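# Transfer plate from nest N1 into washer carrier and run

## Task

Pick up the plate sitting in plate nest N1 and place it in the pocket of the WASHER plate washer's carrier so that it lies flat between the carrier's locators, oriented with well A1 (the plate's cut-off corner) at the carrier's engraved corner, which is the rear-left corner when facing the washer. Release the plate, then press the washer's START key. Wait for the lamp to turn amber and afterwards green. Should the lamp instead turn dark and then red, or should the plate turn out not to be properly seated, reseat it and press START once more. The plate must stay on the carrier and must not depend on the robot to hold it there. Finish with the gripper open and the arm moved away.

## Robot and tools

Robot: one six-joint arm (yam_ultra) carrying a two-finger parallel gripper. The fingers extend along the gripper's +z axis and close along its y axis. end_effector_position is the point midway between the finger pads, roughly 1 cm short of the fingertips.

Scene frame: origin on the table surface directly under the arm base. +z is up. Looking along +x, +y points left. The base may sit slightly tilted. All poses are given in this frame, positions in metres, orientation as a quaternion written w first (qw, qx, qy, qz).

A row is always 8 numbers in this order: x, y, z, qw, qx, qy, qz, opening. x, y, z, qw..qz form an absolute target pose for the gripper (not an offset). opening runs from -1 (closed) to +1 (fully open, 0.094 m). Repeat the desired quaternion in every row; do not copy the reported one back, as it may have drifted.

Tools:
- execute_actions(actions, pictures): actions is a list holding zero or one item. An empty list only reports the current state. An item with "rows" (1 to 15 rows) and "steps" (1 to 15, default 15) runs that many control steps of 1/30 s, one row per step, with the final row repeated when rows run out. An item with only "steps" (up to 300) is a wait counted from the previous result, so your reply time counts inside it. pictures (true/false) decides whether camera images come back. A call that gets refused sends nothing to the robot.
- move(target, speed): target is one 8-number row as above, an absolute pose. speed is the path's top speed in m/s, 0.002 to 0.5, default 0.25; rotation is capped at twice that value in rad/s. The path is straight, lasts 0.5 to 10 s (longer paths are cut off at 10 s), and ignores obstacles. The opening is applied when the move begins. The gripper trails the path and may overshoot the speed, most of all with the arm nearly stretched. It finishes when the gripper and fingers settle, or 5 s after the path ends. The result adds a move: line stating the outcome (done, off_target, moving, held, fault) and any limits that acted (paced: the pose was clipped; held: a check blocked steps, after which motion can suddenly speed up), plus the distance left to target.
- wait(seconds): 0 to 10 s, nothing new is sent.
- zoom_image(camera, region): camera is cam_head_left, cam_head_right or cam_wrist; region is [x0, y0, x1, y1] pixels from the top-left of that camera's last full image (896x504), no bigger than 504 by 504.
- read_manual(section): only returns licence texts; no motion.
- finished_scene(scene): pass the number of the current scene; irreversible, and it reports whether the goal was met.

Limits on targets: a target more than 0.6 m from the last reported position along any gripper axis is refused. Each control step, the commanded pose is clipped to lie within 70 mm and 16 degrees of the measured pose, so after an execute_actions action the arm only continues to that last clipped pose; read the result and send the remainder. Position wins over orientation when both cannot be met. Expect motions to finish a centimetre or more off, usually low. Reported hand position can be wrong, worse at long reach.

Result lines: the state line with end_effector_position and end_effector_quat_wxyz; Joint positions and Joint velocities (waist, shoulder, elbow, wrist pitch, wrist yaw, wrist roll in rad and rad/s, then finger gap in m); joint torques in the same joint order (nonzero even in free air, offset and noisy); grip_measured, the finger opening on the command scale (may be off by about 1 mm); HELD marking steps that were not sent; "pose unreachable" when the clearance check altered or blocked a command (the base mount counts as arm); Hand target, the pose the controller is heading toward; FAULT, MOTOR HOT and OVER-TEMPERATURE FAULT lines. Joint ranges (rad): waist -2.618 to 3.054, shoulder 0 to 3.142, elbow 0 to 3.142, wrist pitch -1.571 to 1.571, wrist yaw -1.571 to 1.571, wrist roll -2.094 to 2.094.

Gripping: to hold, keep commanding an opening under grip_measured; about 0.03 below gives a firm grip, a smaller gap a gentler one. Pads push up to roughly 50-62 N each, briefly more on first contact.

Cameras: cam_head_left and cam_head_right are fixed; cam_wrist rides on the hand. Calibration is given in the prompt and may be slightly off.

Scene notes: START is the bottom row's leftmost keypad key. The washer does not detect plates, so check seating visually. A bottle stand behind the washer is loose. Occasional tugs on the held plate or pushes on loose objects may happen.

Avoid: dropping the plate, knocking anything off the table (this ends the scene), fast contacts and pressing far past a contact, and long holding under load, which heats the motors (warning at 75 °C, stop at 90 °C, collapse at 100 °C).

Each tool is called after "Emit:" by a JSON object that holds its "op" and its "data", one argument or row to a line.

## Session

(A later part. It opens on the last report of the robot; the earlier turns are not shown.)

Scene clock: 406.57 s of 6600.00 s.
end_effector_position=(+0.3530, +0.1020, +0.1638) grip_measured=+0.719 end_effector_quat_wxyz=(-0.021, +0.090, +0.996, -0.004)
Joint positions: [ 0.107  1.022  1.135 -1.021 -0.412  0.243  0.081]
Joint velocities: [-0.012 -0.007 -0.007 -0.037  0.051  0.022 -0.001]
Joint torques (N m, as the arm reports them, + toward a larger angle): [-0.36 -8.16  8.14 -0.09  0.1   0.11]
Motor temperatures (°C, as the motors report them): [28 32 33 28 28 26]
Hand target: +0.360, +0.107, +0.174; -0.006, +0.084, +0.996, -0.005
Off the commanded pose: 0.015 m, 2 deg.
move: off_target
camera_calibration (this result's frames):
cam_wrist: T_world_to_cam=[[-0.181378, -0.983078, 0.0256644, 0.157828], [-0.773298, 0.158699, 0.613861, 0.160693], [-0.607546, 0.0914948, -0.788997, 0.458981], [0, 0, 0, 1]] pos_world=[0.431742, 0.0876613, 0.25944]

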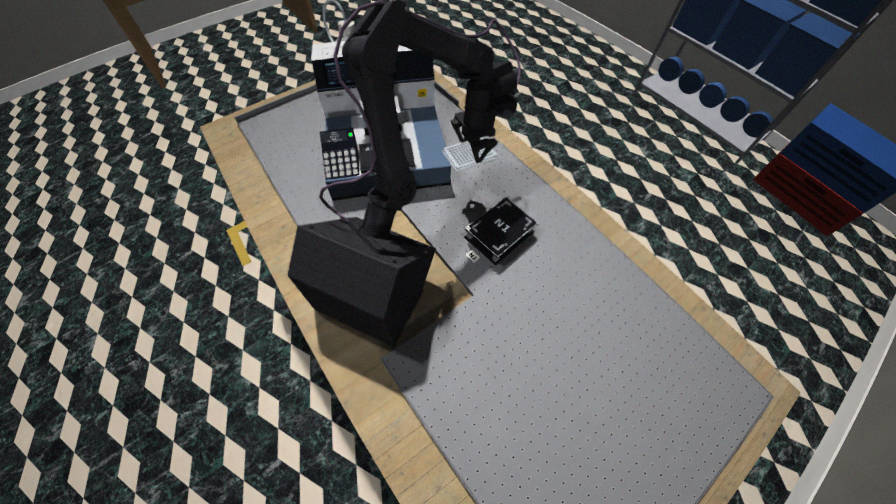

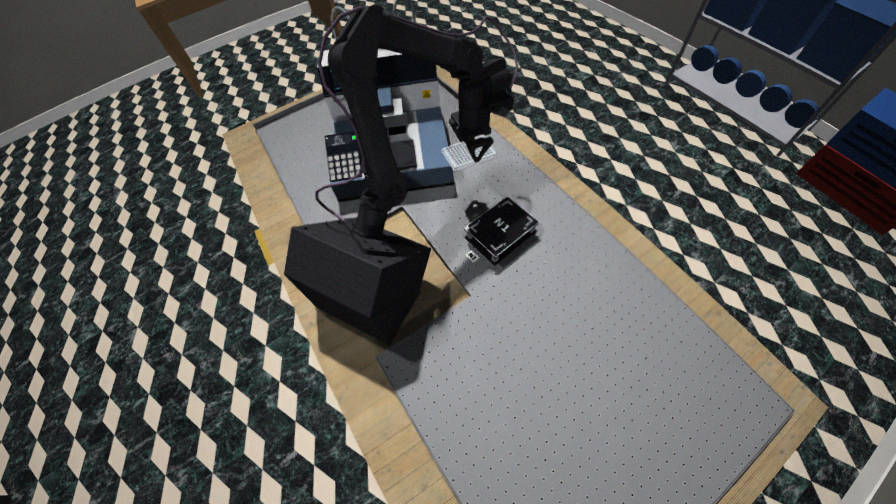

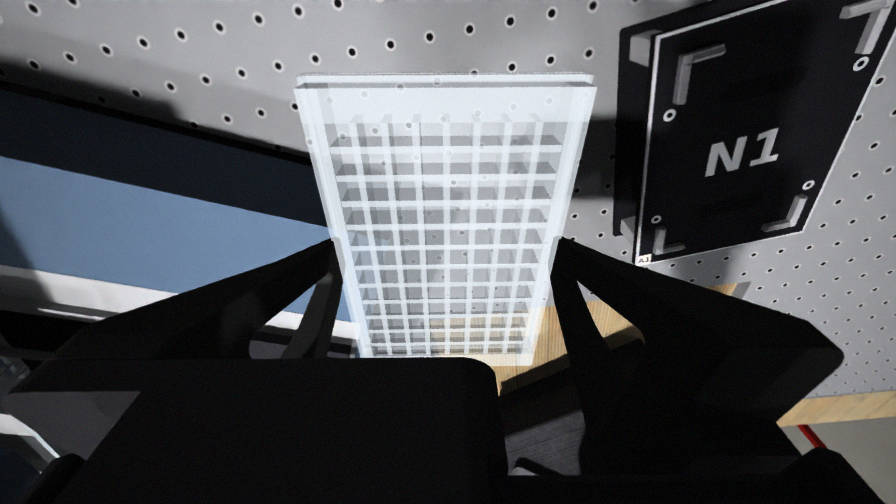

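Emit:
{"op": "move", "data": {
  "target": [0.20, 0.275, 0.172, 0, 0.225, 0.974, 0, 0.685],
  "speed": 0.15
}}

Scene clock: 414.07 s of 6600.00 s.
end_effector_position=(+0.1990, +0.2660, +0.1690) grip_measured=+0.719 end_effector_quat_wxyz=(+0.002, +0.218, +0.976, -0.010)
Joint positions: [ 1.671  1.026  1.006 -1.047  0.641  1.767  0.081]
Joint velocities: [-0.007  0.002  0.007 -0.022 -0.022  0.095 -0.   ]
Joint torques (N m, as the arm reports them, + toward a larger angle): [ 2.06 -3.22  7.58 -0.1   0.14  0.1 ]
Motor temperatures (°C, as the motors report them): [28 32 34 28 28 26]
Hand target: +0.201, +0.271, +0.172; +0.006, +0.214, +0.977, -0.009
Off the commanded pose: 0.010 m, 1 deg.
After step 90, 2.23 s passed at rest.
move: done
camera_calibration (this result's frames):
cam_wrist: T_world_to_cam=[[-0.427914, -0.903245, 0.032229, 0.31766], [-0.732162, 0.36733, 0.573591, -0.0444304], [-0.529932, 0.221851, -0.818507, 0.309348], [0, 0, 0, 1]] pos_world=[0.267335, 0.234616, 0.268451]

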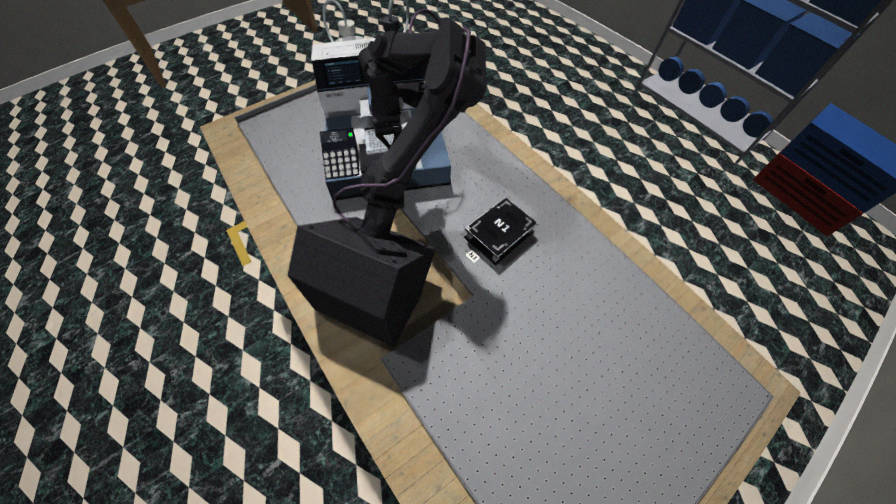

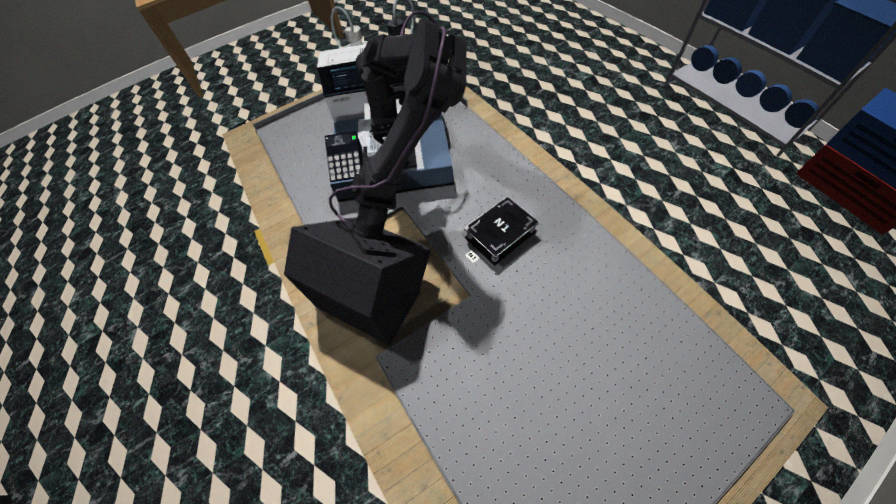

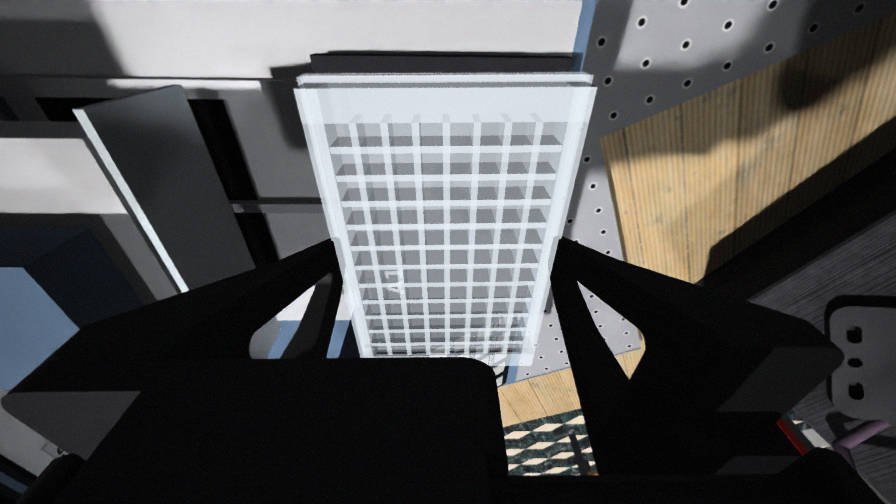

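Emit:
{"op": "zoom_image", "data": {
  "camera": "cam_wrist",
  "region": [280, 30, 620, 130]
}}

Region (280, 30, 620, 130) of cam_wrist's 896x504 image, scaled by 1.482, with more detail than that image has; it fills the top 148 rows of this view, and the rest is white.

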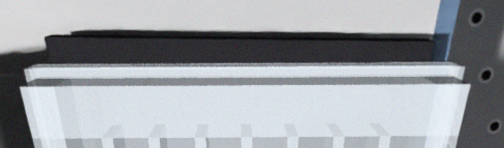

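Emit:
{"op": "execute_actions", "data": {
  "actions": [
    {"rows": [[0.2003,0.2708,0.1708,0.006,0.214,0.977,-0.009,0.685],[0.1992,0.2704,0.1688,0.005,0.214,0.977,-0.010,0.685],[0.1978,0.27,0.1662,0.005,0.214,0.977,-0.010,0.685],[0.1962,0.2695,0.1634,0.004,0.214,0.977,-0.011,0.685],[0.1946,0.269,0.1605,0.004,0.214,0.977,-0.011,0.685],[0.193,0.2685,0.1576,0.003,0.214,0.977,-0.011,0.685],[0.1914,0.268,0.1547,0.003,0.214,0.977,-0.012,0.685],[0.1898,0.2676,0.1518,0.002,0.214,0.977,-0.012,0.685],[0.1882,0.2671,0.149,0.002,0.214,0.977,-0.013,0.685],[0.1866,0.2666,0.1462,0.001,0.214,0.977,-0.013,0.685],[0.1851,0.2661,0.1435,0.001,0.214,0.977,-0.013,0.685],[0.1838,0.2657,0.1411,0,0.214,0.977,-0.014,0.685],[0.1827,0.2654,0.1391,0,0.214,0.977,-0.014,0.685],[0.1819,0.2651,0.1377,0,0.214,0.977,-0.014,0.685],[0.1815,0.265,0.137,0,0.214,0.977,-0.014,0.685]], "steps": 15}
  ],
  "pictures": false
}}

Emit:
{"op": "execute_actions", "data": {
  "actions": [
    {"rows": [[0.1815,0.265,0.137,0,0.214,0.977,-0.014,0.685]], "steps": 15}
  ],
  "pictures": false
}}

Emit:
{"op": "execute_actions", "data": {
  "actions": [
    {"steps": 15}
  ]
}}

Scene clock: 466.50 s of 6600.00 s.
end_effector_position=(+0.1892, +0.2642, +0.1504) grip_measured=+0.719 end_effector_quat_wxyz=(+0.002, +0.223, +0.975, -0.006)
Joint positions: [ 1.649  1.027  0.922 -0.937  0.63   1.746  0.081]
Joint velocities: [-0.056  0.032 -0.168  0.198 -0.095 -0.095 -0.   ]
Joint torques (N m, as the arm reports them, + toward a larger angle): [ 0.7  -2.79  4.12  0.15 -0.01  0.01]
Motor temperatures (°C, as the motors report them): [28 31 35 28 28 26]
Hand target: +0.181, +0.263, +0.138; -0.000, +0.214, +0.977, -0.015
Off the commanded pose: 0.015 m, 1 deg.
Steps of this call (steps 1 to 90: nothing new was sent; then 48.93 s passed at rest; steps 91 to 105: all 15 steps of this action). Readings (end_effector_position):
91: (+0.1992, +0.2656, +0.1690)
92: (+0.1992, +0.2656, +0.1690)
94: (+0.1994, +0.2665, +0.1690)
98: (+0.1996, +0.2716, +0.1673)
105: the state above

Scene clock: 467.00 s of 6600.00 s.
end_effector_position=(+0.1879, +0.2709, +0.1457) grip_measured=+0.719 end_effector_quat_wxyz=(+0.001, +0.225, +0.974, +0.002)
Joint positions: [ 1.644  1.041  0.913 -0.891  0.623  1.734  0.081]
Joint velocities: [ 0.002 -0.012 -0.007  0.007 -0.051  0.007 -0.   ]
Joint torques (N m, as the arm reports them, + toward a larger angle): [ 0.75 -3.47  3.79  0.07 -0.01  0.02]
Motor temperatures (°C, as the motors report them): [28 31 35 28 28 26]
Hand target: +0.182, +0.264, +0.138; +0.000, +0.214, +0.977, -0.014
Off the commanded pose: 0.012 m, 2 deg.
Steps of this call (steps 1 to 15: all 15 steps of this action). Readings (end_effector_position):
1: (+0.1883, +0.2641, +0.1488)
2: (+0.1876, +0.2645, +0.1475)
4: (+0.1869, +0.2664, +0.1460)
8: (+0.1876, +0.2694, +0.1457)
15: the state above

Scene clock: 467.50 s of 6600.00 s.
end_effector_position=(+0.1879, +0.2713, +0.1457) grip_measured=+0.719 end_effector_quat_wxyz=(+0.001, +0.225, +0.974, +0.003)
Joint positions: [ 1.644  1.041  0.913 -0.889  0.623  1.733  0.081]
Joint velocities: [-0.022 -0.012 -0.002  0.081  0.051 -0.007  0.   ]
Joint torques (N m, as the arm reports them, + toward a larger angle): [ 0.8  -3.43  3.93  0.05 -0.05 -0.01]
Motor temperatures (°C, as the motors report them): [28 31 35 28 28 26]
Hand target: +0.182, +0.264, +0.138; -0.000, +0.214, +0.977, -0.014
Off the commanded pose: 0.012 m, 2 deg.
Steps of this call (steps 1 to 15: nothing new was sent). Readings (end_effector_position):
1: (+0.1879, +0.2710, +0.1457)
2: (+0.1879, +0.2711, +0.1457)
4: (+0.1879, +0.2712, +0.1457)
8: (+0.1879, +0.2713, +0.1457)
15: the state above
camera_calibration (this result's frames):
cam_wrist: T_world_to_cam=[[-0.441404, -0.897279, 0.00725177, 0.32301], [-0.72819, 0.362922, 0.5814, -0.0418409], [-0.52431, 0.251352, -0.813585, 0.273467], [0, 0, 0, 1]] pos_world=[0.255491, 0.236279, 0.244472]

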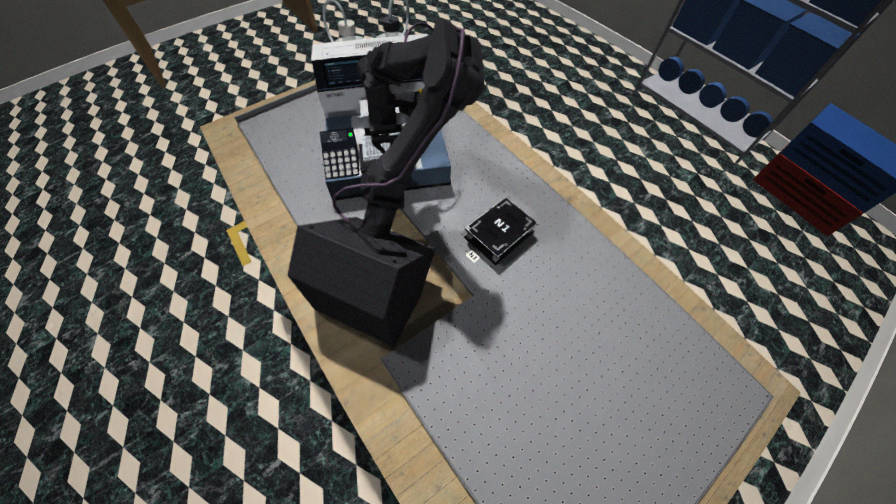

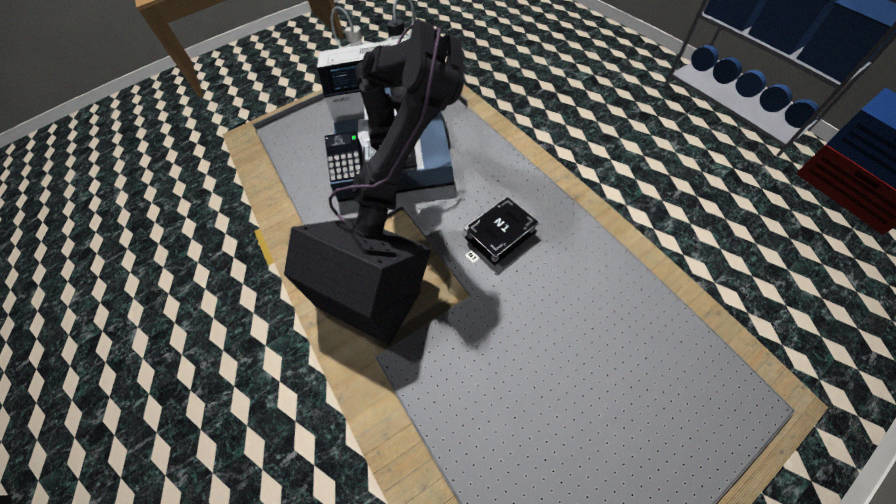

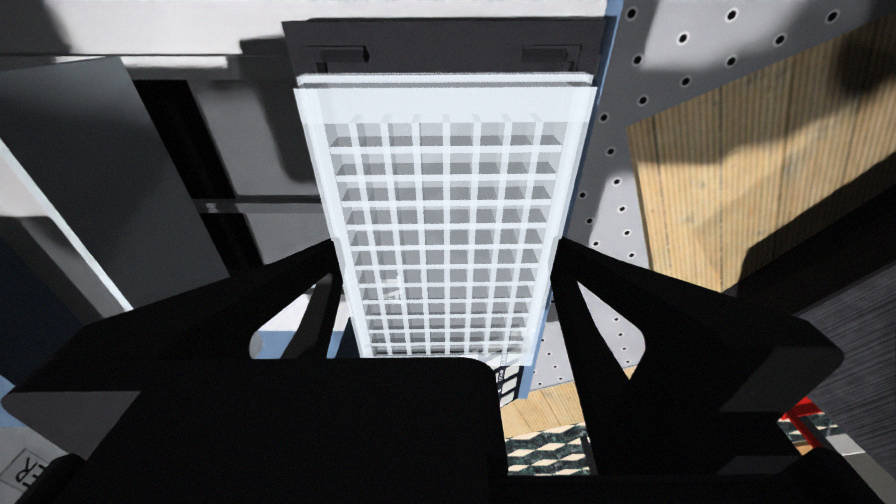

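Emit:
{"op": "zoom_image", "data": {
  "camera": "cam_wrist",
  "region": [270, 10, 420, 100]
}}

Emit:
{"op": "zoom_image", "data": {
  "camera": "cam_wrist",
  "region": [475, 10, 625, 100]
}}

Region (270, 10, 420, 100) of cam_wrist's 896x504 image, scaled by 3.360, with more detail than that image has; it fills the top 302 rows of this view, and the rest is white.

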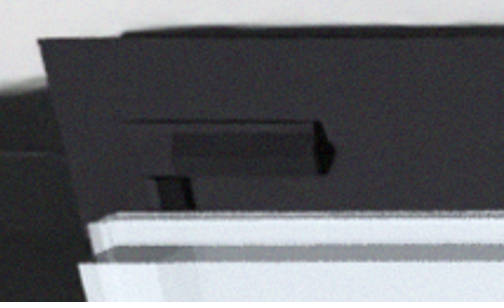

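Region (475, 10, 625, 100) of cam_wrist's 896x504 image, scaled by 3.360, with more detail than that image has; it fills the top 302 rows of this view, and the rest is white.

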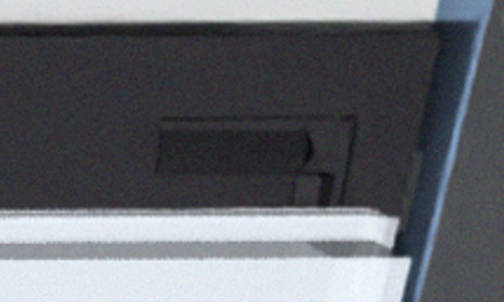

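Emit:
{"op": "execute_actions", "data": {
  "actions": [
    {"rows": [[0.1785,0.2614,0.1336,0,0.210,0.978,-0.020,0.685],[0.1775,0.2603,0.1322,0,0.208,0.978,-0.022,0.685],[0.1795,0.2626,0.1334,0,0.211,0.977,-0.018,0.685],[0.1815,0.265,0.1346,0,0.214,0.977,-0.014,0.685],[0.1815,0.265,0.134,0,0.214,0.977,-0.014,0.685],[0.1815,0.265,0.1334,0,0.214,0.977,-0.014,0.685],[0.1815,0.265,0.1328,0,0.214,0.977,-0.014,0.685],[0.1815,0.265,0.1322,0,0.214,0.977,-0.014,0.685],[0.1815,0.265,0.1316,0,0.214,0.977,-0.014,0.685],[0.1815,0.265,0.131,0,0.214,0.977,-0.014,0.685],[0.1815,0.265,0.1304,0,0.214,0.977,-0.014,0.685],[0.1815,0.265,0.1298,0,0.214,0.977,-0.014,0.685],[0.1815,0.265,0.1292,0,0.214,0.977,-0.014,0.685],[0.1815,0.265,0.1286,0,0.214,0.977,-0.014,0.685],[0.1815,0.265,0.128,0,0.214,0.977,-0.014,0.685]], "steps": 15}
  ],
  "pictures": false
}}

Emit:
{"op": "execute_actions", "data": {
  "actions": [
    {"rows": [[0.1815,0.265,0.1274,0,0.214,0.977,-0.014,0.685],[0.1815,0.265,0.1268,0,0.214,0.977,-0.014,0.685],[0.1815,0.265,0.1262,0,0.214,0.977,-0.014,0.685],[0.1815,0.265,0.1256,0,0.214,0.977,-0.014,0.685],[0.1815,0.265,0.125,0,0.214,0.977,-0.014,0.685],[0.1815,0.265,0.1244,0,0.214,0.977,-0.014,0.685],[0.1815,0.265,0.1238,0,0.214,0.977,-0.014,0.685],[0.1815,0.265,0.1232,0,0.214,0.977,-0.014,0.685],[0.1815,0.265,0.1226,0,0.214,0.977,-0.014,0.685],[0.1815,0.265,0.122,0,0.214,0.977,-0.014,0.685],[0.1815,0.265,0.1214,0,0.214,0.977,-0.014,0.685],[0.1815,0.265,0.1209,0,0.214,0.977,-0.014,0.685],[0.1815,0.265,0.1205,0,0.214,0.977,-0.014,0.685]], "steps": 15}
  ],
  "pictures": false
}}

Emit:
{"op": "execute_actions", "data": {
  "actions": [
    {"rows": [[0.1815,0.265,0.1205,0,0.214,0.977,-0.014,0.685]], "steps": 15}
  ]
}}

Scene clock: 540.47 s of 6600.00 s.
end_effector_position=(+0.1919, +0.2731, +0.1420) grip_measured=+0.719 end_effector_quat_wxyz=(+0.002, +0.231, +0.973, +0.008)
Joint positions: [ 1.619  1.041  0.906 -0.856  0.613  1.713  0.081]
Joint velocities: [-0.061 -0.002  0.007  0.11  -0.081 -0.066  0.   ]
Joint torques (N m, as the arm reports them, + toward a larger angle): [ 0.85 -3.1   2.73  0.14 -0.02  0.02]
Motor temperatures (°C, as the motors report them): [27 30 34 28 28 26]
Hand target: +0.182, +0.264, +0.129; -0.000, +0.215, +0.977, -0.014
Off the commanded pose: 0.019 m, 3 deg.
Steps of this call (steps 1 to 90: nothing new was sent; then 69.47 s passed at rest; steps 91 to 105: all 15 steps of this action). Readings (end_effector_position):
91: (+0.1879, +0.2713, +0.1457)
92: (+0.1877, +0.2713, +0.1454)
94: (+0.1872, +0.2703, +0.1444)
98: (+0.1889, +0.2705, +0.1433)
105: the state above

Scene clock: 540.97 s of 6600.00 s.
end_effector_position=(+0.1886, +0.2705, +0.1305) grip_measured=+0.719 end_effector_quat_wxyz=(+0.002, +0.226, +0.974, +0.001)
Joint positions: [ 1.594  1.058  0.876 -0.81   0.599  1.686  0.081]
Joint velocities: [-0.027  0.012 -0.007  0.051 -0.022 -0.066  0.001]
Joint torques (N m, as the arm reports them, + toward a larger angle): [ 0.92 -3.62  3.58  0.08 -0.03  0.04]
Motor temperatures (°C, as the motors report them): [27 30 34 28 28 26]
Hand target: +0.181, +0.264, +0.121; -0.000, +0.214, +0.977, -0.014
Off the commanded pose: 0.013 m, 2 deg.
Steps of this call (steps 1 to 15: all 15 steps of this action). Readings (end_effector_position):
1: (+0.1923, +0.2735, +0.1419)
2: (+0.1925, +0.2737, +0.1414)
4: (+0.1919, +0.2728, +0.1397)
8: (+0.1900, +0.2704, +0.1360)
15: the state above

Scene clock: 541.47 s of 6600.00 s.
end_effector_position=(+0.1892, +0.2726, +0.1303) grip_measured=+0.719 end_effector_quat_wxyz=(+0.002, +0.226, +0.974, +0.005)
Joint positions: [ 1.592  1.059  0.876 -0.799  0.597  1.68   0.081]
Joint velocities: [ 0.002  0.002 -0.012 -0.066  0.066  0.007 -0.001]
Joint torques (N m, as the arm reports them, + toward a larger angle): [ 0.76 -3.64  3.62  0.07 -0.06 -0.02]
Motor temperatures (°C, as the motors report them): [27 30 34 28 28 26]
Hand target: +0.182, +0.265, +0.121; +0.000, +0.214, +0.977, -0.014
Off the commanded pose: 0.015 m, 3 deg.
Steps of this call (steps 1 to 15: all 15 steps of this action). Readings (end_effector_position):
1: (+0.1886, +0.2708, +0.1304)
2: (+0.1888, +0.2712, +0.1303)
4: (+0.1890, +0.2717, +0.1303)
8: (+0.1891, +0.2723, +0.1303)
15: the state above
camera_calibration (this result's frames):
cam_wrist: T_world_to_cam=[[-0.443409, -0.896315, 0.00303234, 0.325515], [-0.72936, 0.362778, 0.580023, -0.0319726], [-0.520983, 0.254975, -0.814595, 0.259781], [0, 0, 0, 1]] pos_world=[0.256358, 0.237125, 0.229174]

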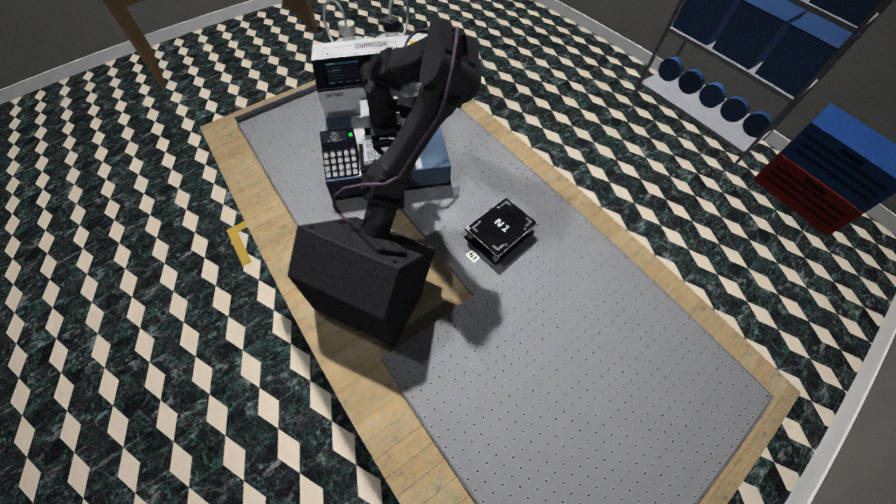

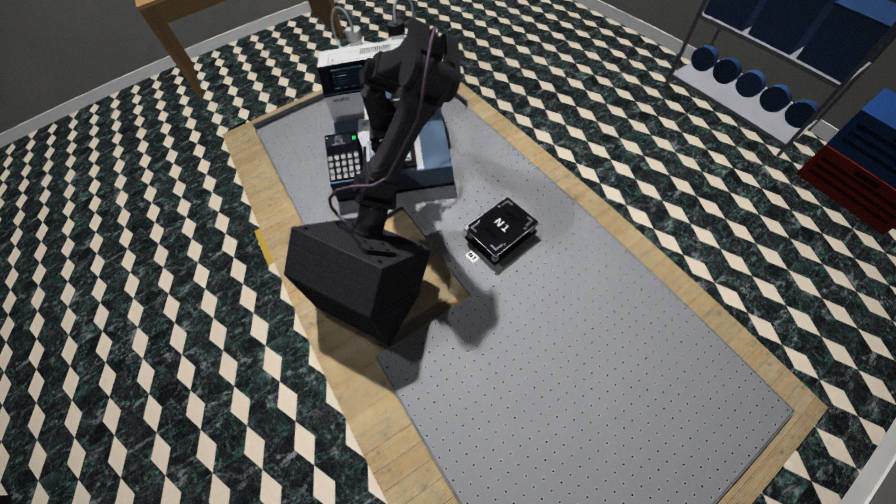

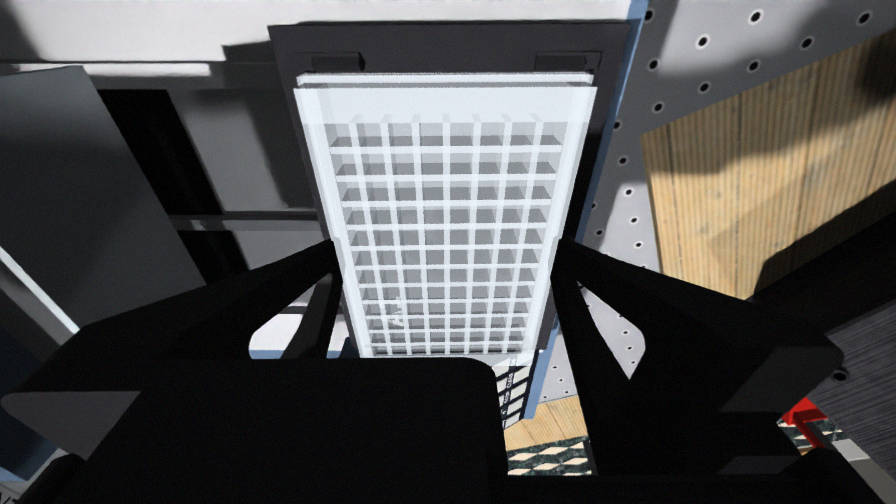

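Emit:
{"op": "zoom_image", "data": {
  "camera": "cam_wrist",
  "region": [260, 10, 410, 100]
}}

Emit:
{"op": "zoom_image", "data": {
  "camera": "cam_wrist",
  "region": [495, 10, 645, 100]
}}

Region (260, 10, 410, 100) of cam_wrist's 896x504 image, scaled by 3.360, with more detail than that image has; it fills the top 302 rows of this view, and the rest is white.

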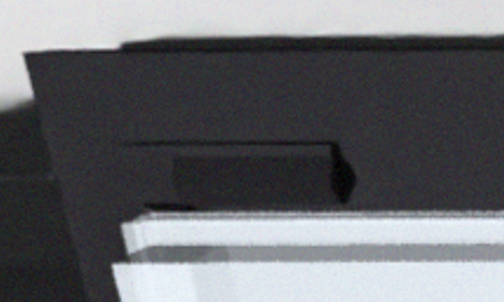

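Region (495, 10, 645, 100) of cam_wrist's 896x504 image, scaled by 3.360, with more detail than that image has; it fills the top 302 rows of this view, and the rest is white.

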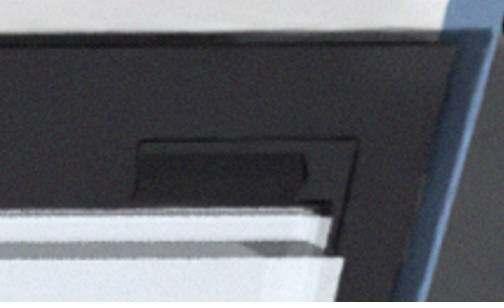

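Emit:
{"op": "execute_actions", "data": {
  "actions": [
    {"rows": [[0.1806,0.2648,0.1188,0,0.2125,0.977,-0.017,0.685],[0.1801,0.2646,0.1175,0,0.212,0.977,-0.019,0.685],[0.18,0.2645,0.1169,0.001,0.212,0.977,-0.020,0.685],[0.18,0.2645,0.1163,0.001,0.212,0.977,-0.021,0.685],[0.18,0.2644,0.1158,0.001,0.212,0.977,-0.022,0.685],[0.1801,0.2643,0.1153,0.001,0.212,0.977,-0.023,0.685],[0.1801,0.2643,0.1147,0.001,0.212,0.977,-0.0235,0.685],[0.1801,0.2642,0.1142,0.002,0.212,0.977,-0.0245,0.685],[0.1801,0.2641,0.1137,0.002,0.212,0.977,-0.025,0.685],[0.1801,0.264,0.1131,0.002,0.212,0.977,-0.026,0.685],[0.1802,0.264,0.1126,0.002,0.212,0.977,-0.027,0.685],[0.1802,0.2639,0.1121,0.002,0.212,0.977,-0.0275,0.685],[0.1802,0.2638,0.1115,0.003,0.212,0.977,-0.0285,0.685],[0.1802,0.2638,0.111,0.003,0.212,0.977,-0.029,0.685],[0.1802,0.2637,0.1105,0.003,0.212,0.977,-0.030,0.685]], "steps": 15}
  ],
  "pictures": false
}}

Emit:
{"op": "execute_actions", "data": {
  "actions": [
    {"rows": [[0.1802,0.2637,0.1105,0.003,0.212,0.977,-0.030,0.685]], "steps": 15}
  ]
}}

Scene clock: 607.20 s of 6600.00 s.
end_effector_position=(+0.1877, +0.2722, +0.1225) grip_measured=+0.719 end_effector_quat_wxyz=(+0.004, +0.225, +0.974, -0.006)
Joint positions: [ 1.58   1.092  0.876 -0.786  0.596  1.679  0.081]
Joint velocities: [-0.046  0.042 -0.002  0.037 -0.007 -0.081 -0.   ]
Joint torques (N m, as the arm reports them, + toward a larger angle): [ 0.9  -3.33  3.69  0.01 -0.03  0.05]
Motor temperatures (°C, as the motors report them): [27 30 34 28 28 26]
Hand target: +0.180, +0.263, +0.112; +0.003, +0.212, +0.977, -0.030
Off the commanded pose: 0.016 m, 3 deg.
Steps of this call (steps 1 to 90: nothing new was sent; then 62.23 s passed at rest; steps 91 to 105: all 15 steps of this action). Readings (end_effector_position):
91: (+0.1892, +0.2727, +0.1303)
92: (+0.1892, +0.2727, +0.1303)
94: (+0.1886, +0.2728, +0.1295)
98: (+0.1872, +0.2716, +0.1252)
105: the state above

Scene clock: 607.70 s of 6600.00 s.
end_effector_position=(+0.1877, +0.2722, +0.1218) grip_measured=+0.719 end_effector_quat_wxyz=(+0.004, +0.224, +0.974, -0.007)
Joint positions: [ 1.578  1.094  0.876 -0.784  0.596  1.678  0.081]
Joint velocities: [-0.002 -0.002 -0.017 -0.007 -0.007 -0.051  0.001]
Joint torques (N m, as the arm reports them, + toward a larger angle): [ 0.68 -3.23  3.7   0.06  0.01  0.03]
Motor temperatures (°C, as the motors report them): [27 30 34 28 28 26]
Hand target: +0.180, +0.263, +0.112; +0.003, +0.212, +0.977, -0.030
Off the commanded pose: 0.016 m, 3 deg.
Steps of this call (steps 1 to 15: all 15 steps of this action). Readings (end_effector_position):
1: (+0.1878, +0.2722, +0.1219)
2: (+0.1877, +0.2722, +0.1218)
4: (+0.1877, +0.2722, +0.1218)
8: (+0.1877, +0.2722, +0.1218)
15: the state above
camera_calibration (this result's frames):
cam_wrist: T_world_to_cam=[[-0.440262, -0.897501, 0.0256957, 0.321495], [-0.729706, 0.374334, 0.572191, -0.03011], [-0.523161, 0.233164, -0.819718, 0.259122], [0, 0, 0, 1]] pos_world=[0.255133, 0.239396, 0.221375]

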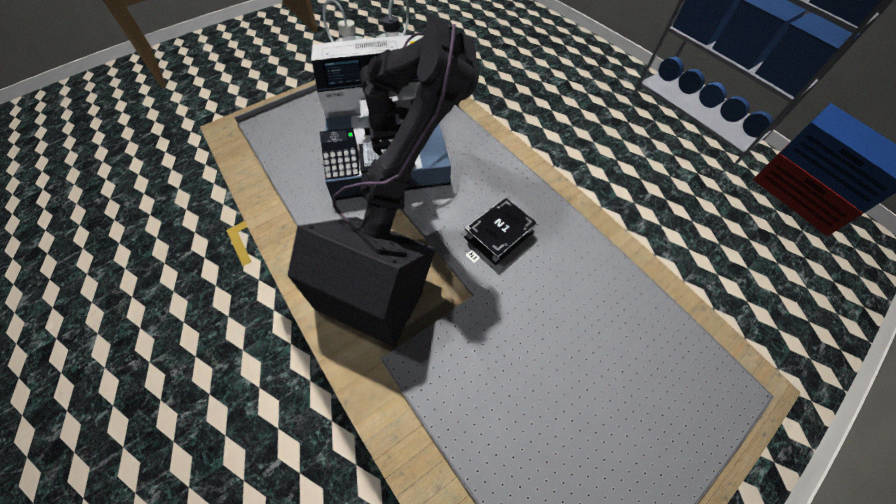

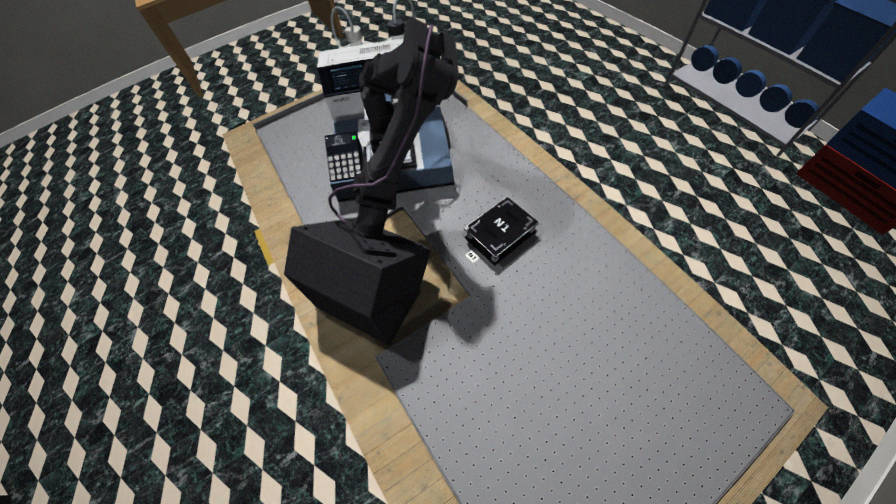

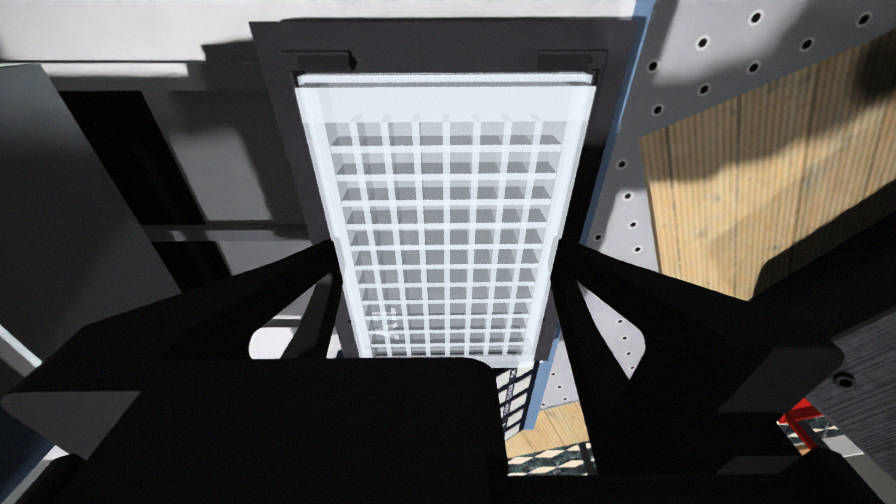

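Emit:
{"op": "zoom_image", "data": {
  "camera": "cam_wrist",
  "region": [245, 10, 395, 130]
}}

Emit:
{"op": "zoom_image", "data": {
  "camera": "cam_wrist",
  "region": [500, 10, 650, 130]
}}

Region (245, 10, 395, 130) of cam_wrist's 896x504 image, scaled by 3.360, with more detail than that image has; it fills the top 403 rows of this view, and the rest is white.

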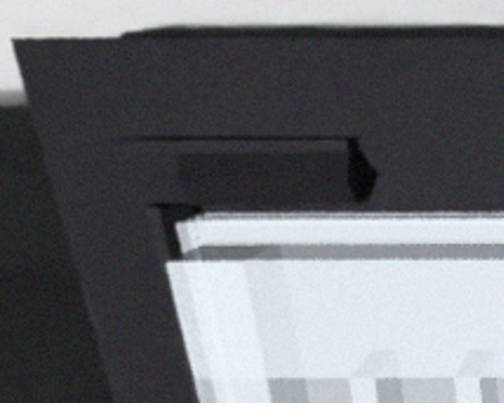

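Region (500, 10, 650, 130) of cam_wrist's 896x504 image, scaled by 3.360, with more detail than that image has; it fills the top 403 rows of this view, and the rest is white.

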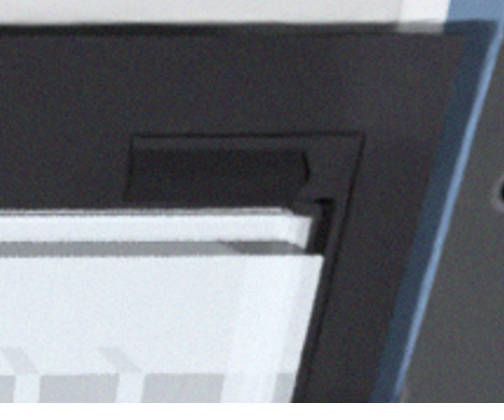

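Emit:
{"op": "execute_actions", "data": {
  "actions": [
    {"rows": [[0.1803,0.2641,0.1113,0.003,0.212,0.977,-0.028,0.70],[0.1803,0.2645,0.1121,0.0025,0.212,0.977,-0.0265,0.71],[0.1803,0.2645,0.1121,0.0025,0.212,0.977,-0.0265,0.72],[0.1803,0.2645,0.1121,0.0025,0.212,0.977,-0.0265,0.73],[0.1803,0.2645,0.1121,0.0025,0.212,0.977,-0.0265,0.74],[0.1803,0.2645,0.1121,0.0025,0.212,0.977,-0.0265,0.75],[0.1803,0.2645,0.1121,0.0025,0.212,0.977,-0.0265,0.76],[0.1803,0.2645,0.1121,0.0025,0.212,0.977,-0.0265,0.78],[0.1803,0.2645,0.1121,0.0025,0.212,0.977,-0.0265,0.81],[0.1803,0.2645,0.1121,0.0025,0.212,0.977,-0.0265,0.85],[0.1803,0.2645,0.1121,0.0025,0.212,0.977,-0.0265,0.90],[0.1803,0.2645,0.1121,0.0025,0.212,0.977,-0.0265,0.95],[0.1803,0.2645,0.1121,0.0025,0.212,0.977,-0.0265,1.0]], "steps": 15}
  ],
  "pictures": false
}}

Emit:
{"op": "execute_actions", "data": {
  "actions": [
    {"steps": 10}
  ]
}}

Scene clock: 629.17 s of 6600.00 s.
end_effector_position=(+0.1878, +0.2726, +0.1218) grip_measured=+1.000 end_effector_quat_wxyz=(+0.004, +0.225, +0.974, -0.006)
Joint positions: [ 1.578  1.094  0.876 -0.782  0.596  1.677  0.094]
Joint velocities: [-0.007 -0.007 -0.002 -0.051 -0.022  0.007  0.   ]
Joint torques (N m, as the arm reports them, + toward a larger angle): [ 0.92 -3.72  3.87  0.04 -0.01  0.03]
Motor temperatures (°C, as the motors report them): [27 30 34 28 28 26]
Hand target: +0.180, +0.264, +0.113; +0.003, +0.212, +0.977, -0.027
Off the commanded pose: 0.015 m, 3 deg.
Steps of this call (steps 1 to 90: nothing new was sent; then 17.97 s passed at rest; steps 91 to 105: all 15 steps of this action). Readings (end_effector_position):
91: (+0.1877, +0.2722, +0.1218)
92: (+0.1877, +0.2722, +0.1218)
94: (+0.1877, +0.2722, +0.1218)
98: (+0.1877, +0.2723, +0.1218)
105: the state above

Scene clock: 629.50 s of 6600.00 s.
end_effector_position=(+0.1878, +0.2726, +0.1218) grip_measured=+1.000 end_effector_quat_wxyz=(+0.004, +0.225, +0.974, -0.006)
Joint positions: [ 1.578  1.094  0.876 -0.782  0.596  1.677  0.094]
Joint velocities: [-0.012 -0.017 -0.012 -0.081  0.081  0.066  0.   ]
Joint torques (N m, as the arm reports them, + toward a larger angle): [ 1.14 -3.64  3.74  0.04  0.02  0.01]
Motor temperatures (°C, as the motors report them): [27 30 34 28 28 26]
Hand target: +0.180, +0.264, +0.113; +0.003, +0.212, +0.977, -0.027
Off the commanded pose: 0.015 m, 3 deg.
Steps of this call (steps 1 to 10: nothing new was sent). Readings (end_effector_position):
1: (+0.1878, +0.2726, +0.1218)
2: (+0.1878, +0.2726, +0.1218)
4: (+0.1878, +0.2726, +0.1218)
8: (+0.1878, +0.2726, +0.1218)
10: the state above
camera_calibration (this result's frames):
cam_wrist: T_world_to_cam=[[-0.440877, -0.897242, 0.0241618, 0.322132], [-0.729559, 0.373904, 0.57266, -0.0301728], [-0.522849, 0.234845, -0.819437, 0.25851], [0, 0, 0, 1]] pos_world=[0.255169, 0.239603, 0.221328]

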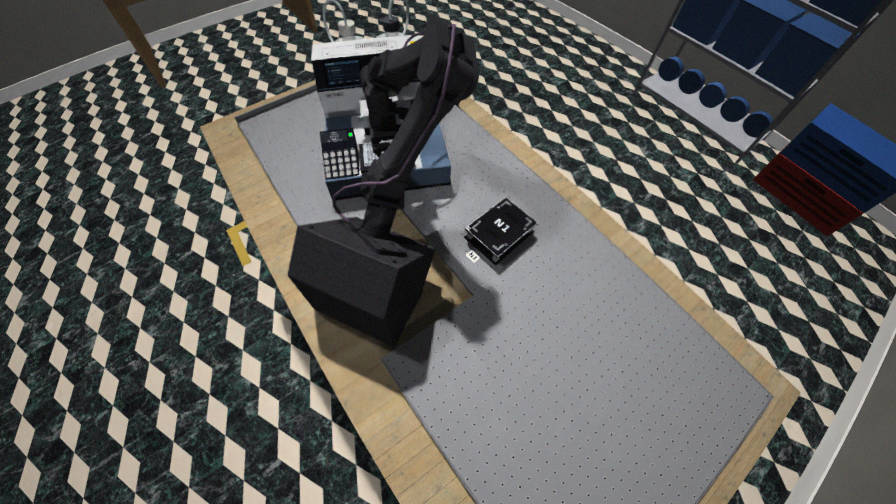

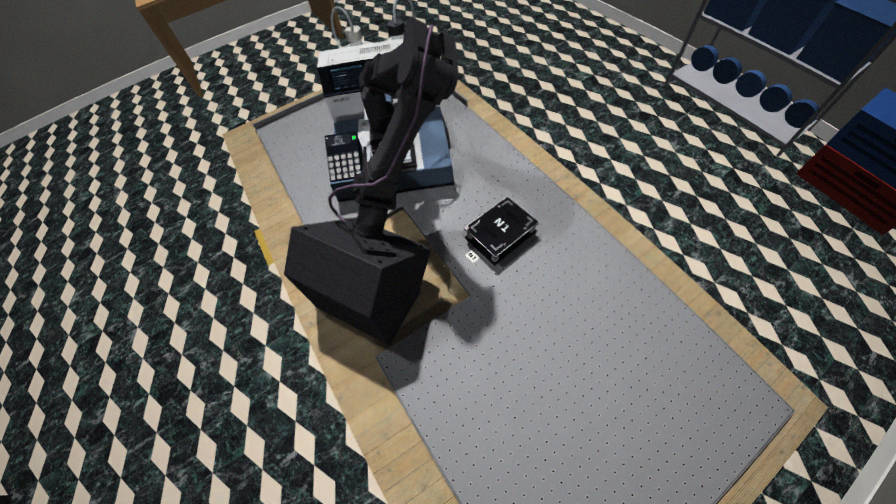

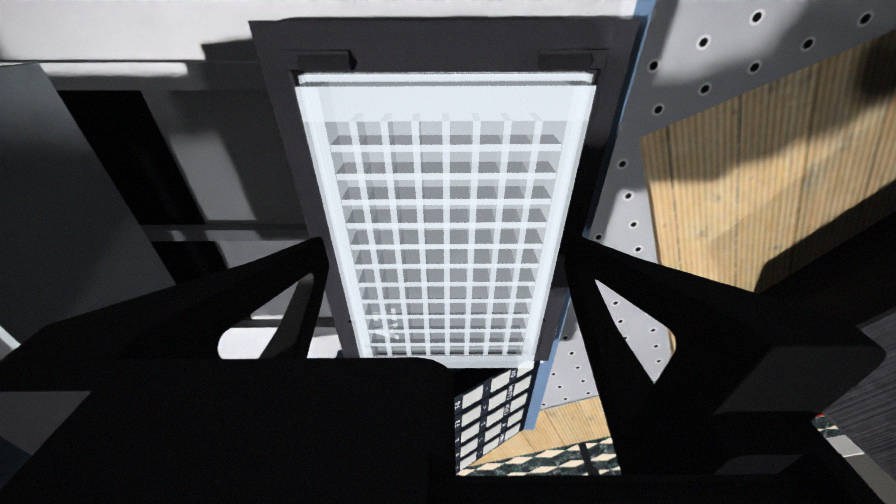

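Emit:
{"op": "execute_actions", "data": {
  "actions": [
    {"rows": [[0.183,0.2675,0.1155,0.003,0.217,0.976,-0.019,1],[0.186,0.2705,0.1195,0.004,0.222,0.975,-0.011,1],[0.189,0.2737,0.1235,0.004,0.227,0.974,-0.003,1],[0.192,0.277,0.1275,0.005,0.232,0.973,0.006,1],[0.195,0.280,0.1315,0.005,0.237,0.971,0.013,1],[0.195,0.280,0.134,0.005,0.237,0.971,0.014,1],[0.195,0.280,0.1365,0.005,0.237,0.971,0.014,1],[0.195,0.280,0.139,0.005,0.237,0.971,0.014,1],[0.195,0.280,0.1415,0.005,0.237,0.971,0.014,1],[0.195,0.280,0.144,0.005,0.237,0.971,0.014,1],[0.195,0.280,0.147,0.005,0.237,0.971,0.014,1],[0.195,0.280,0.150,0.005,0.237,0.971,0.014,1],[0.195,0.280,0.153,0.005,0.237,0.971,0.014,1],[0.195,0.280,0.156,0.005,0.237,0.971,0.014,1],[0.195,0.280,0.159,0.005,0.237,0.971,0.014,1]], "steps": 15}
  ],
  "pictures": false
}}

Emit:
{"op": "execute_actions", "data": {
  "actions": [
    {"rows": [[0.195,0.280,0.162,0.005,0.23,0.973,0.014,1],[0.194,0.280,0.165,0.005,0.22,0.975,0.014,1],[0.193,0.280,0.168,0.005,0.21,0.977,0.014,1],[0.192,0.280,0.170,0.005,0.195,0.98,0.014,1],[0.191,0.280,0.172,0.005,0.18,0.983,0.014,1],[0.190,0.280,0.1735,0.005,0.165,0.986,0.014,1],[0.189,0.280,0.175,0.005,0.15,0.988,0.014,1]], "steps": 10}
  ],
  "pictures": false
}}

Emit:
{"op": "move", "data": {
  "target": [0.02, 0.305, 0.16, 0, -0.974, 0.225, 0, -1],
  "speed": 0.5
}}

Scene clock: 690.50 s of 6600.00 s.
end_effector_position=(+0.1866, +0.2789, +0.1397) grip_measured=+1.000 end_effector_quat_wxyz=(-0.003, +0.226, +0.974, +0.006)
Joint positions: [ 1.634  1.07   0.917 -0.85   0.609  1.721  0.094]
Joint velocities: [ 0.266 -0.095  0.266 -0.3    0.125  0.256  0.   ]
Joint torques (N m, as the arm reports them, + toward a larger angle): [ 2.22 -6.9   7.33 -0.05  0.1   0.12]
Motor temperatures (°C, as the motors report them): [27 30 34 28 28 26]
Hand target: +0.195, +0.280, +0.157; +0.004, +0.236, +0.972, +0.016
Off the commanded pose: 0.021 m, 2 deg.
Steps of this call (steps 1 to 90: nothing new was sent; then 57.50 s passed at rest; steps 91 to 105: all 15 steps of this action). Readings (end_effector_position):
91: (+0.1878, +0.2726, +0.1218)
92: (+0.1878, +0.2726, +0.1218)
94: (+0.1878, +0.2726, +0.1218)
98: (+0.1869, +0.2725, +0.1223)
105: the state above

Scene clock: 690.83 s of 6600.00 s.
end_effector_position=(+0.1815, +0.2824, +0.1639) grip_measured=+1.000 end_effector_quat_wxyz=(-0.005, +0.166, +0.986, +0.013)
Joint positions: [ 1.737  1.057  0.974 -0.97   0.658  1.699  0.094]
Joint velocities: [ 0.09  -0.002  0.022 -0.271  0.081 -0.066  0.   ]
Joint torques (N m, as the arm reports them, + toward a larger angle): [ 2.19 -5.63  7.48 -0.04  0.1   0.  ]
Motor temperatures (°C, as the motors report them): [27 30 34 28 28 26]
Hand target: +0.189, +0.281, +0.174; +0.006, +0.150, +0.989, +0.015
Off the commanded pose: 0.014 m, 2 deg.
Steps of this call (steps 1 to 10: all 10 steps of this action). Readings (end_effector_position):
1: (+0.1872, +0.2804, +0.1432)
2: (+0.1875, +0.2815, +0.1466)
4: (+0.1868, +0.2834, +0.1530)
8: (+0.1826, +0.2840, +0.1620)
10: the state above

Scene clock: 694.97 s of 6600.00 s.
end_effector_position=(+0.0291, +0.2987, +0.1583) grip_measured=-0.979 end_effector_quat_wxyz=(+0.005, +0.973, -0.232, +0.010)
Joint positions: [ 2.244  1.532  0.975 -1.018  0.811 -0.6    0.001]
Joint velocities: [-0.007 -0.007  0.022 -0.037 -0.007 -0.051  0.   ]
Joint torques (N m, as the arm reports them, + toward a larger angle): [ 4.8  -3.06  5.66  0.05  0.02 -0.02]
Motor temperatures (°C, as the motors report them): [27 30 34 28 28 26]
Hand target: +0.024, +0.303, +0.160; -0.000, +0.975, -0.224, +0.006
Off the commanded pose: 0.011 m, 2 deg.
move: off_target
camera_calibration (this result's frames):
cam_wrist: T_world_to_cam=[[0.45306, 0.891448, 0.00762888, -0.282905], [0.71152, -0.366745, 0.599364, -0.00149893], [0.5371, -0.26612, -0.80044, 0.315133], [0, 0, 0, 1]] pos_world=[-0.0400182, 0.335509, 0.255302]

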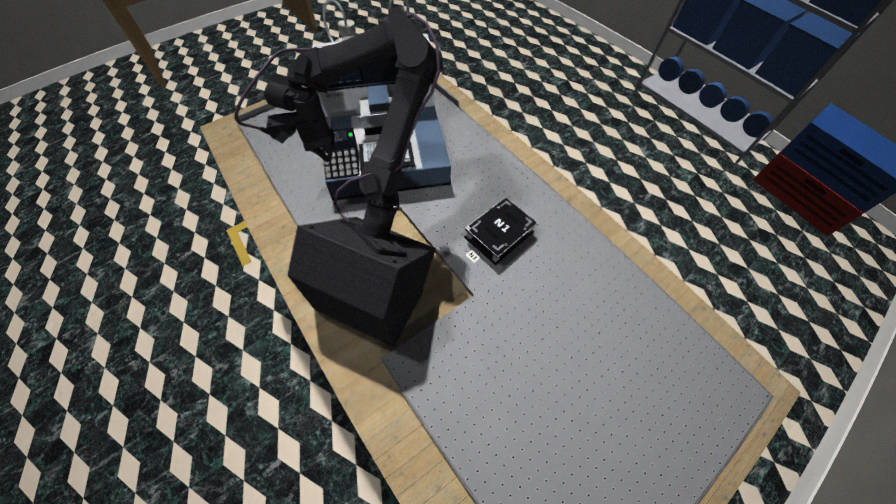

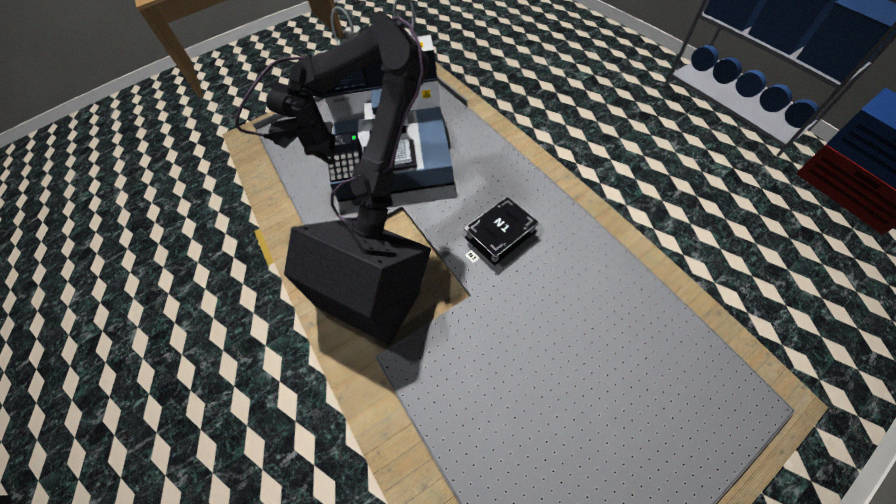

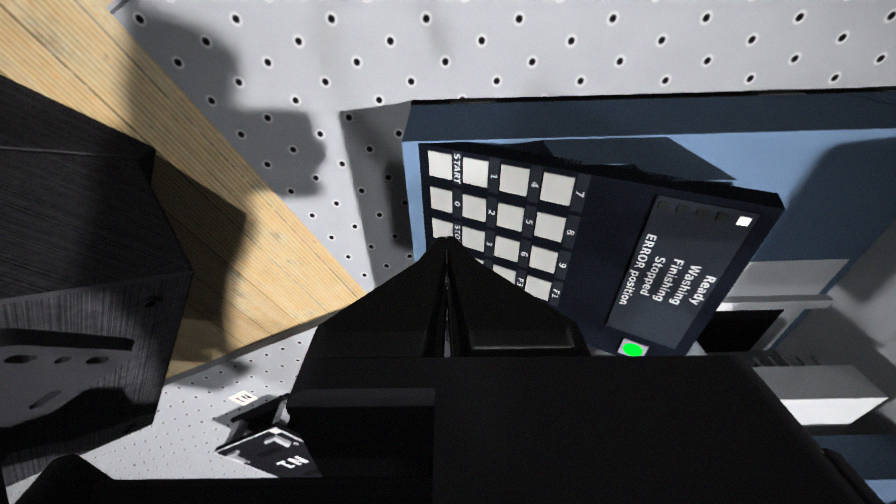

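Emit:
{"op": "zoom_image", "data": {
  "camera": "cam_wrist",
  "region": [400, 130, 540, 260]
}}

Emit:
{"op": "zoom_image", "data": {
  "camera": "cam_head_left",
  "region": [345, 125, 435, 190]
}}

Region (400, 130, 540, 260) of cam_wrist's 896x504 image, scaled by 3.600, with more detail than that image has; it fills the top 468 rows of this view, and the rest is white.

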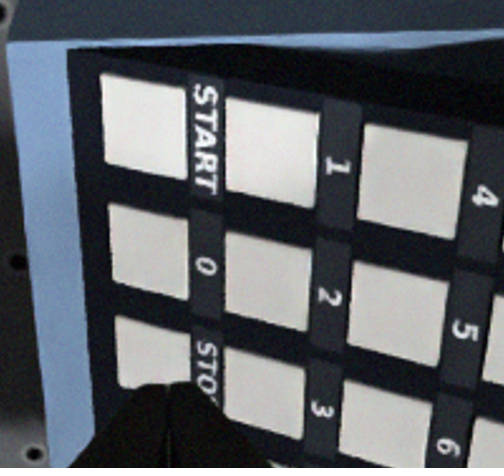

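Region (345, 125, 435, 190) of cam_head_left's 896x504 image, scaled by 5.600, with more detail than that image has.

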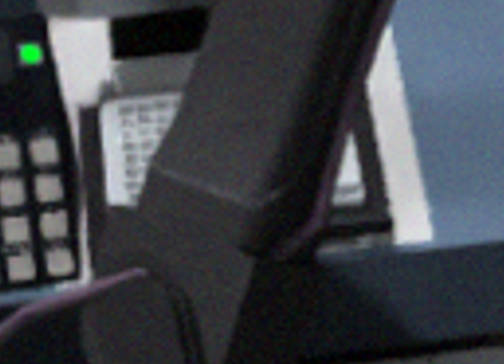

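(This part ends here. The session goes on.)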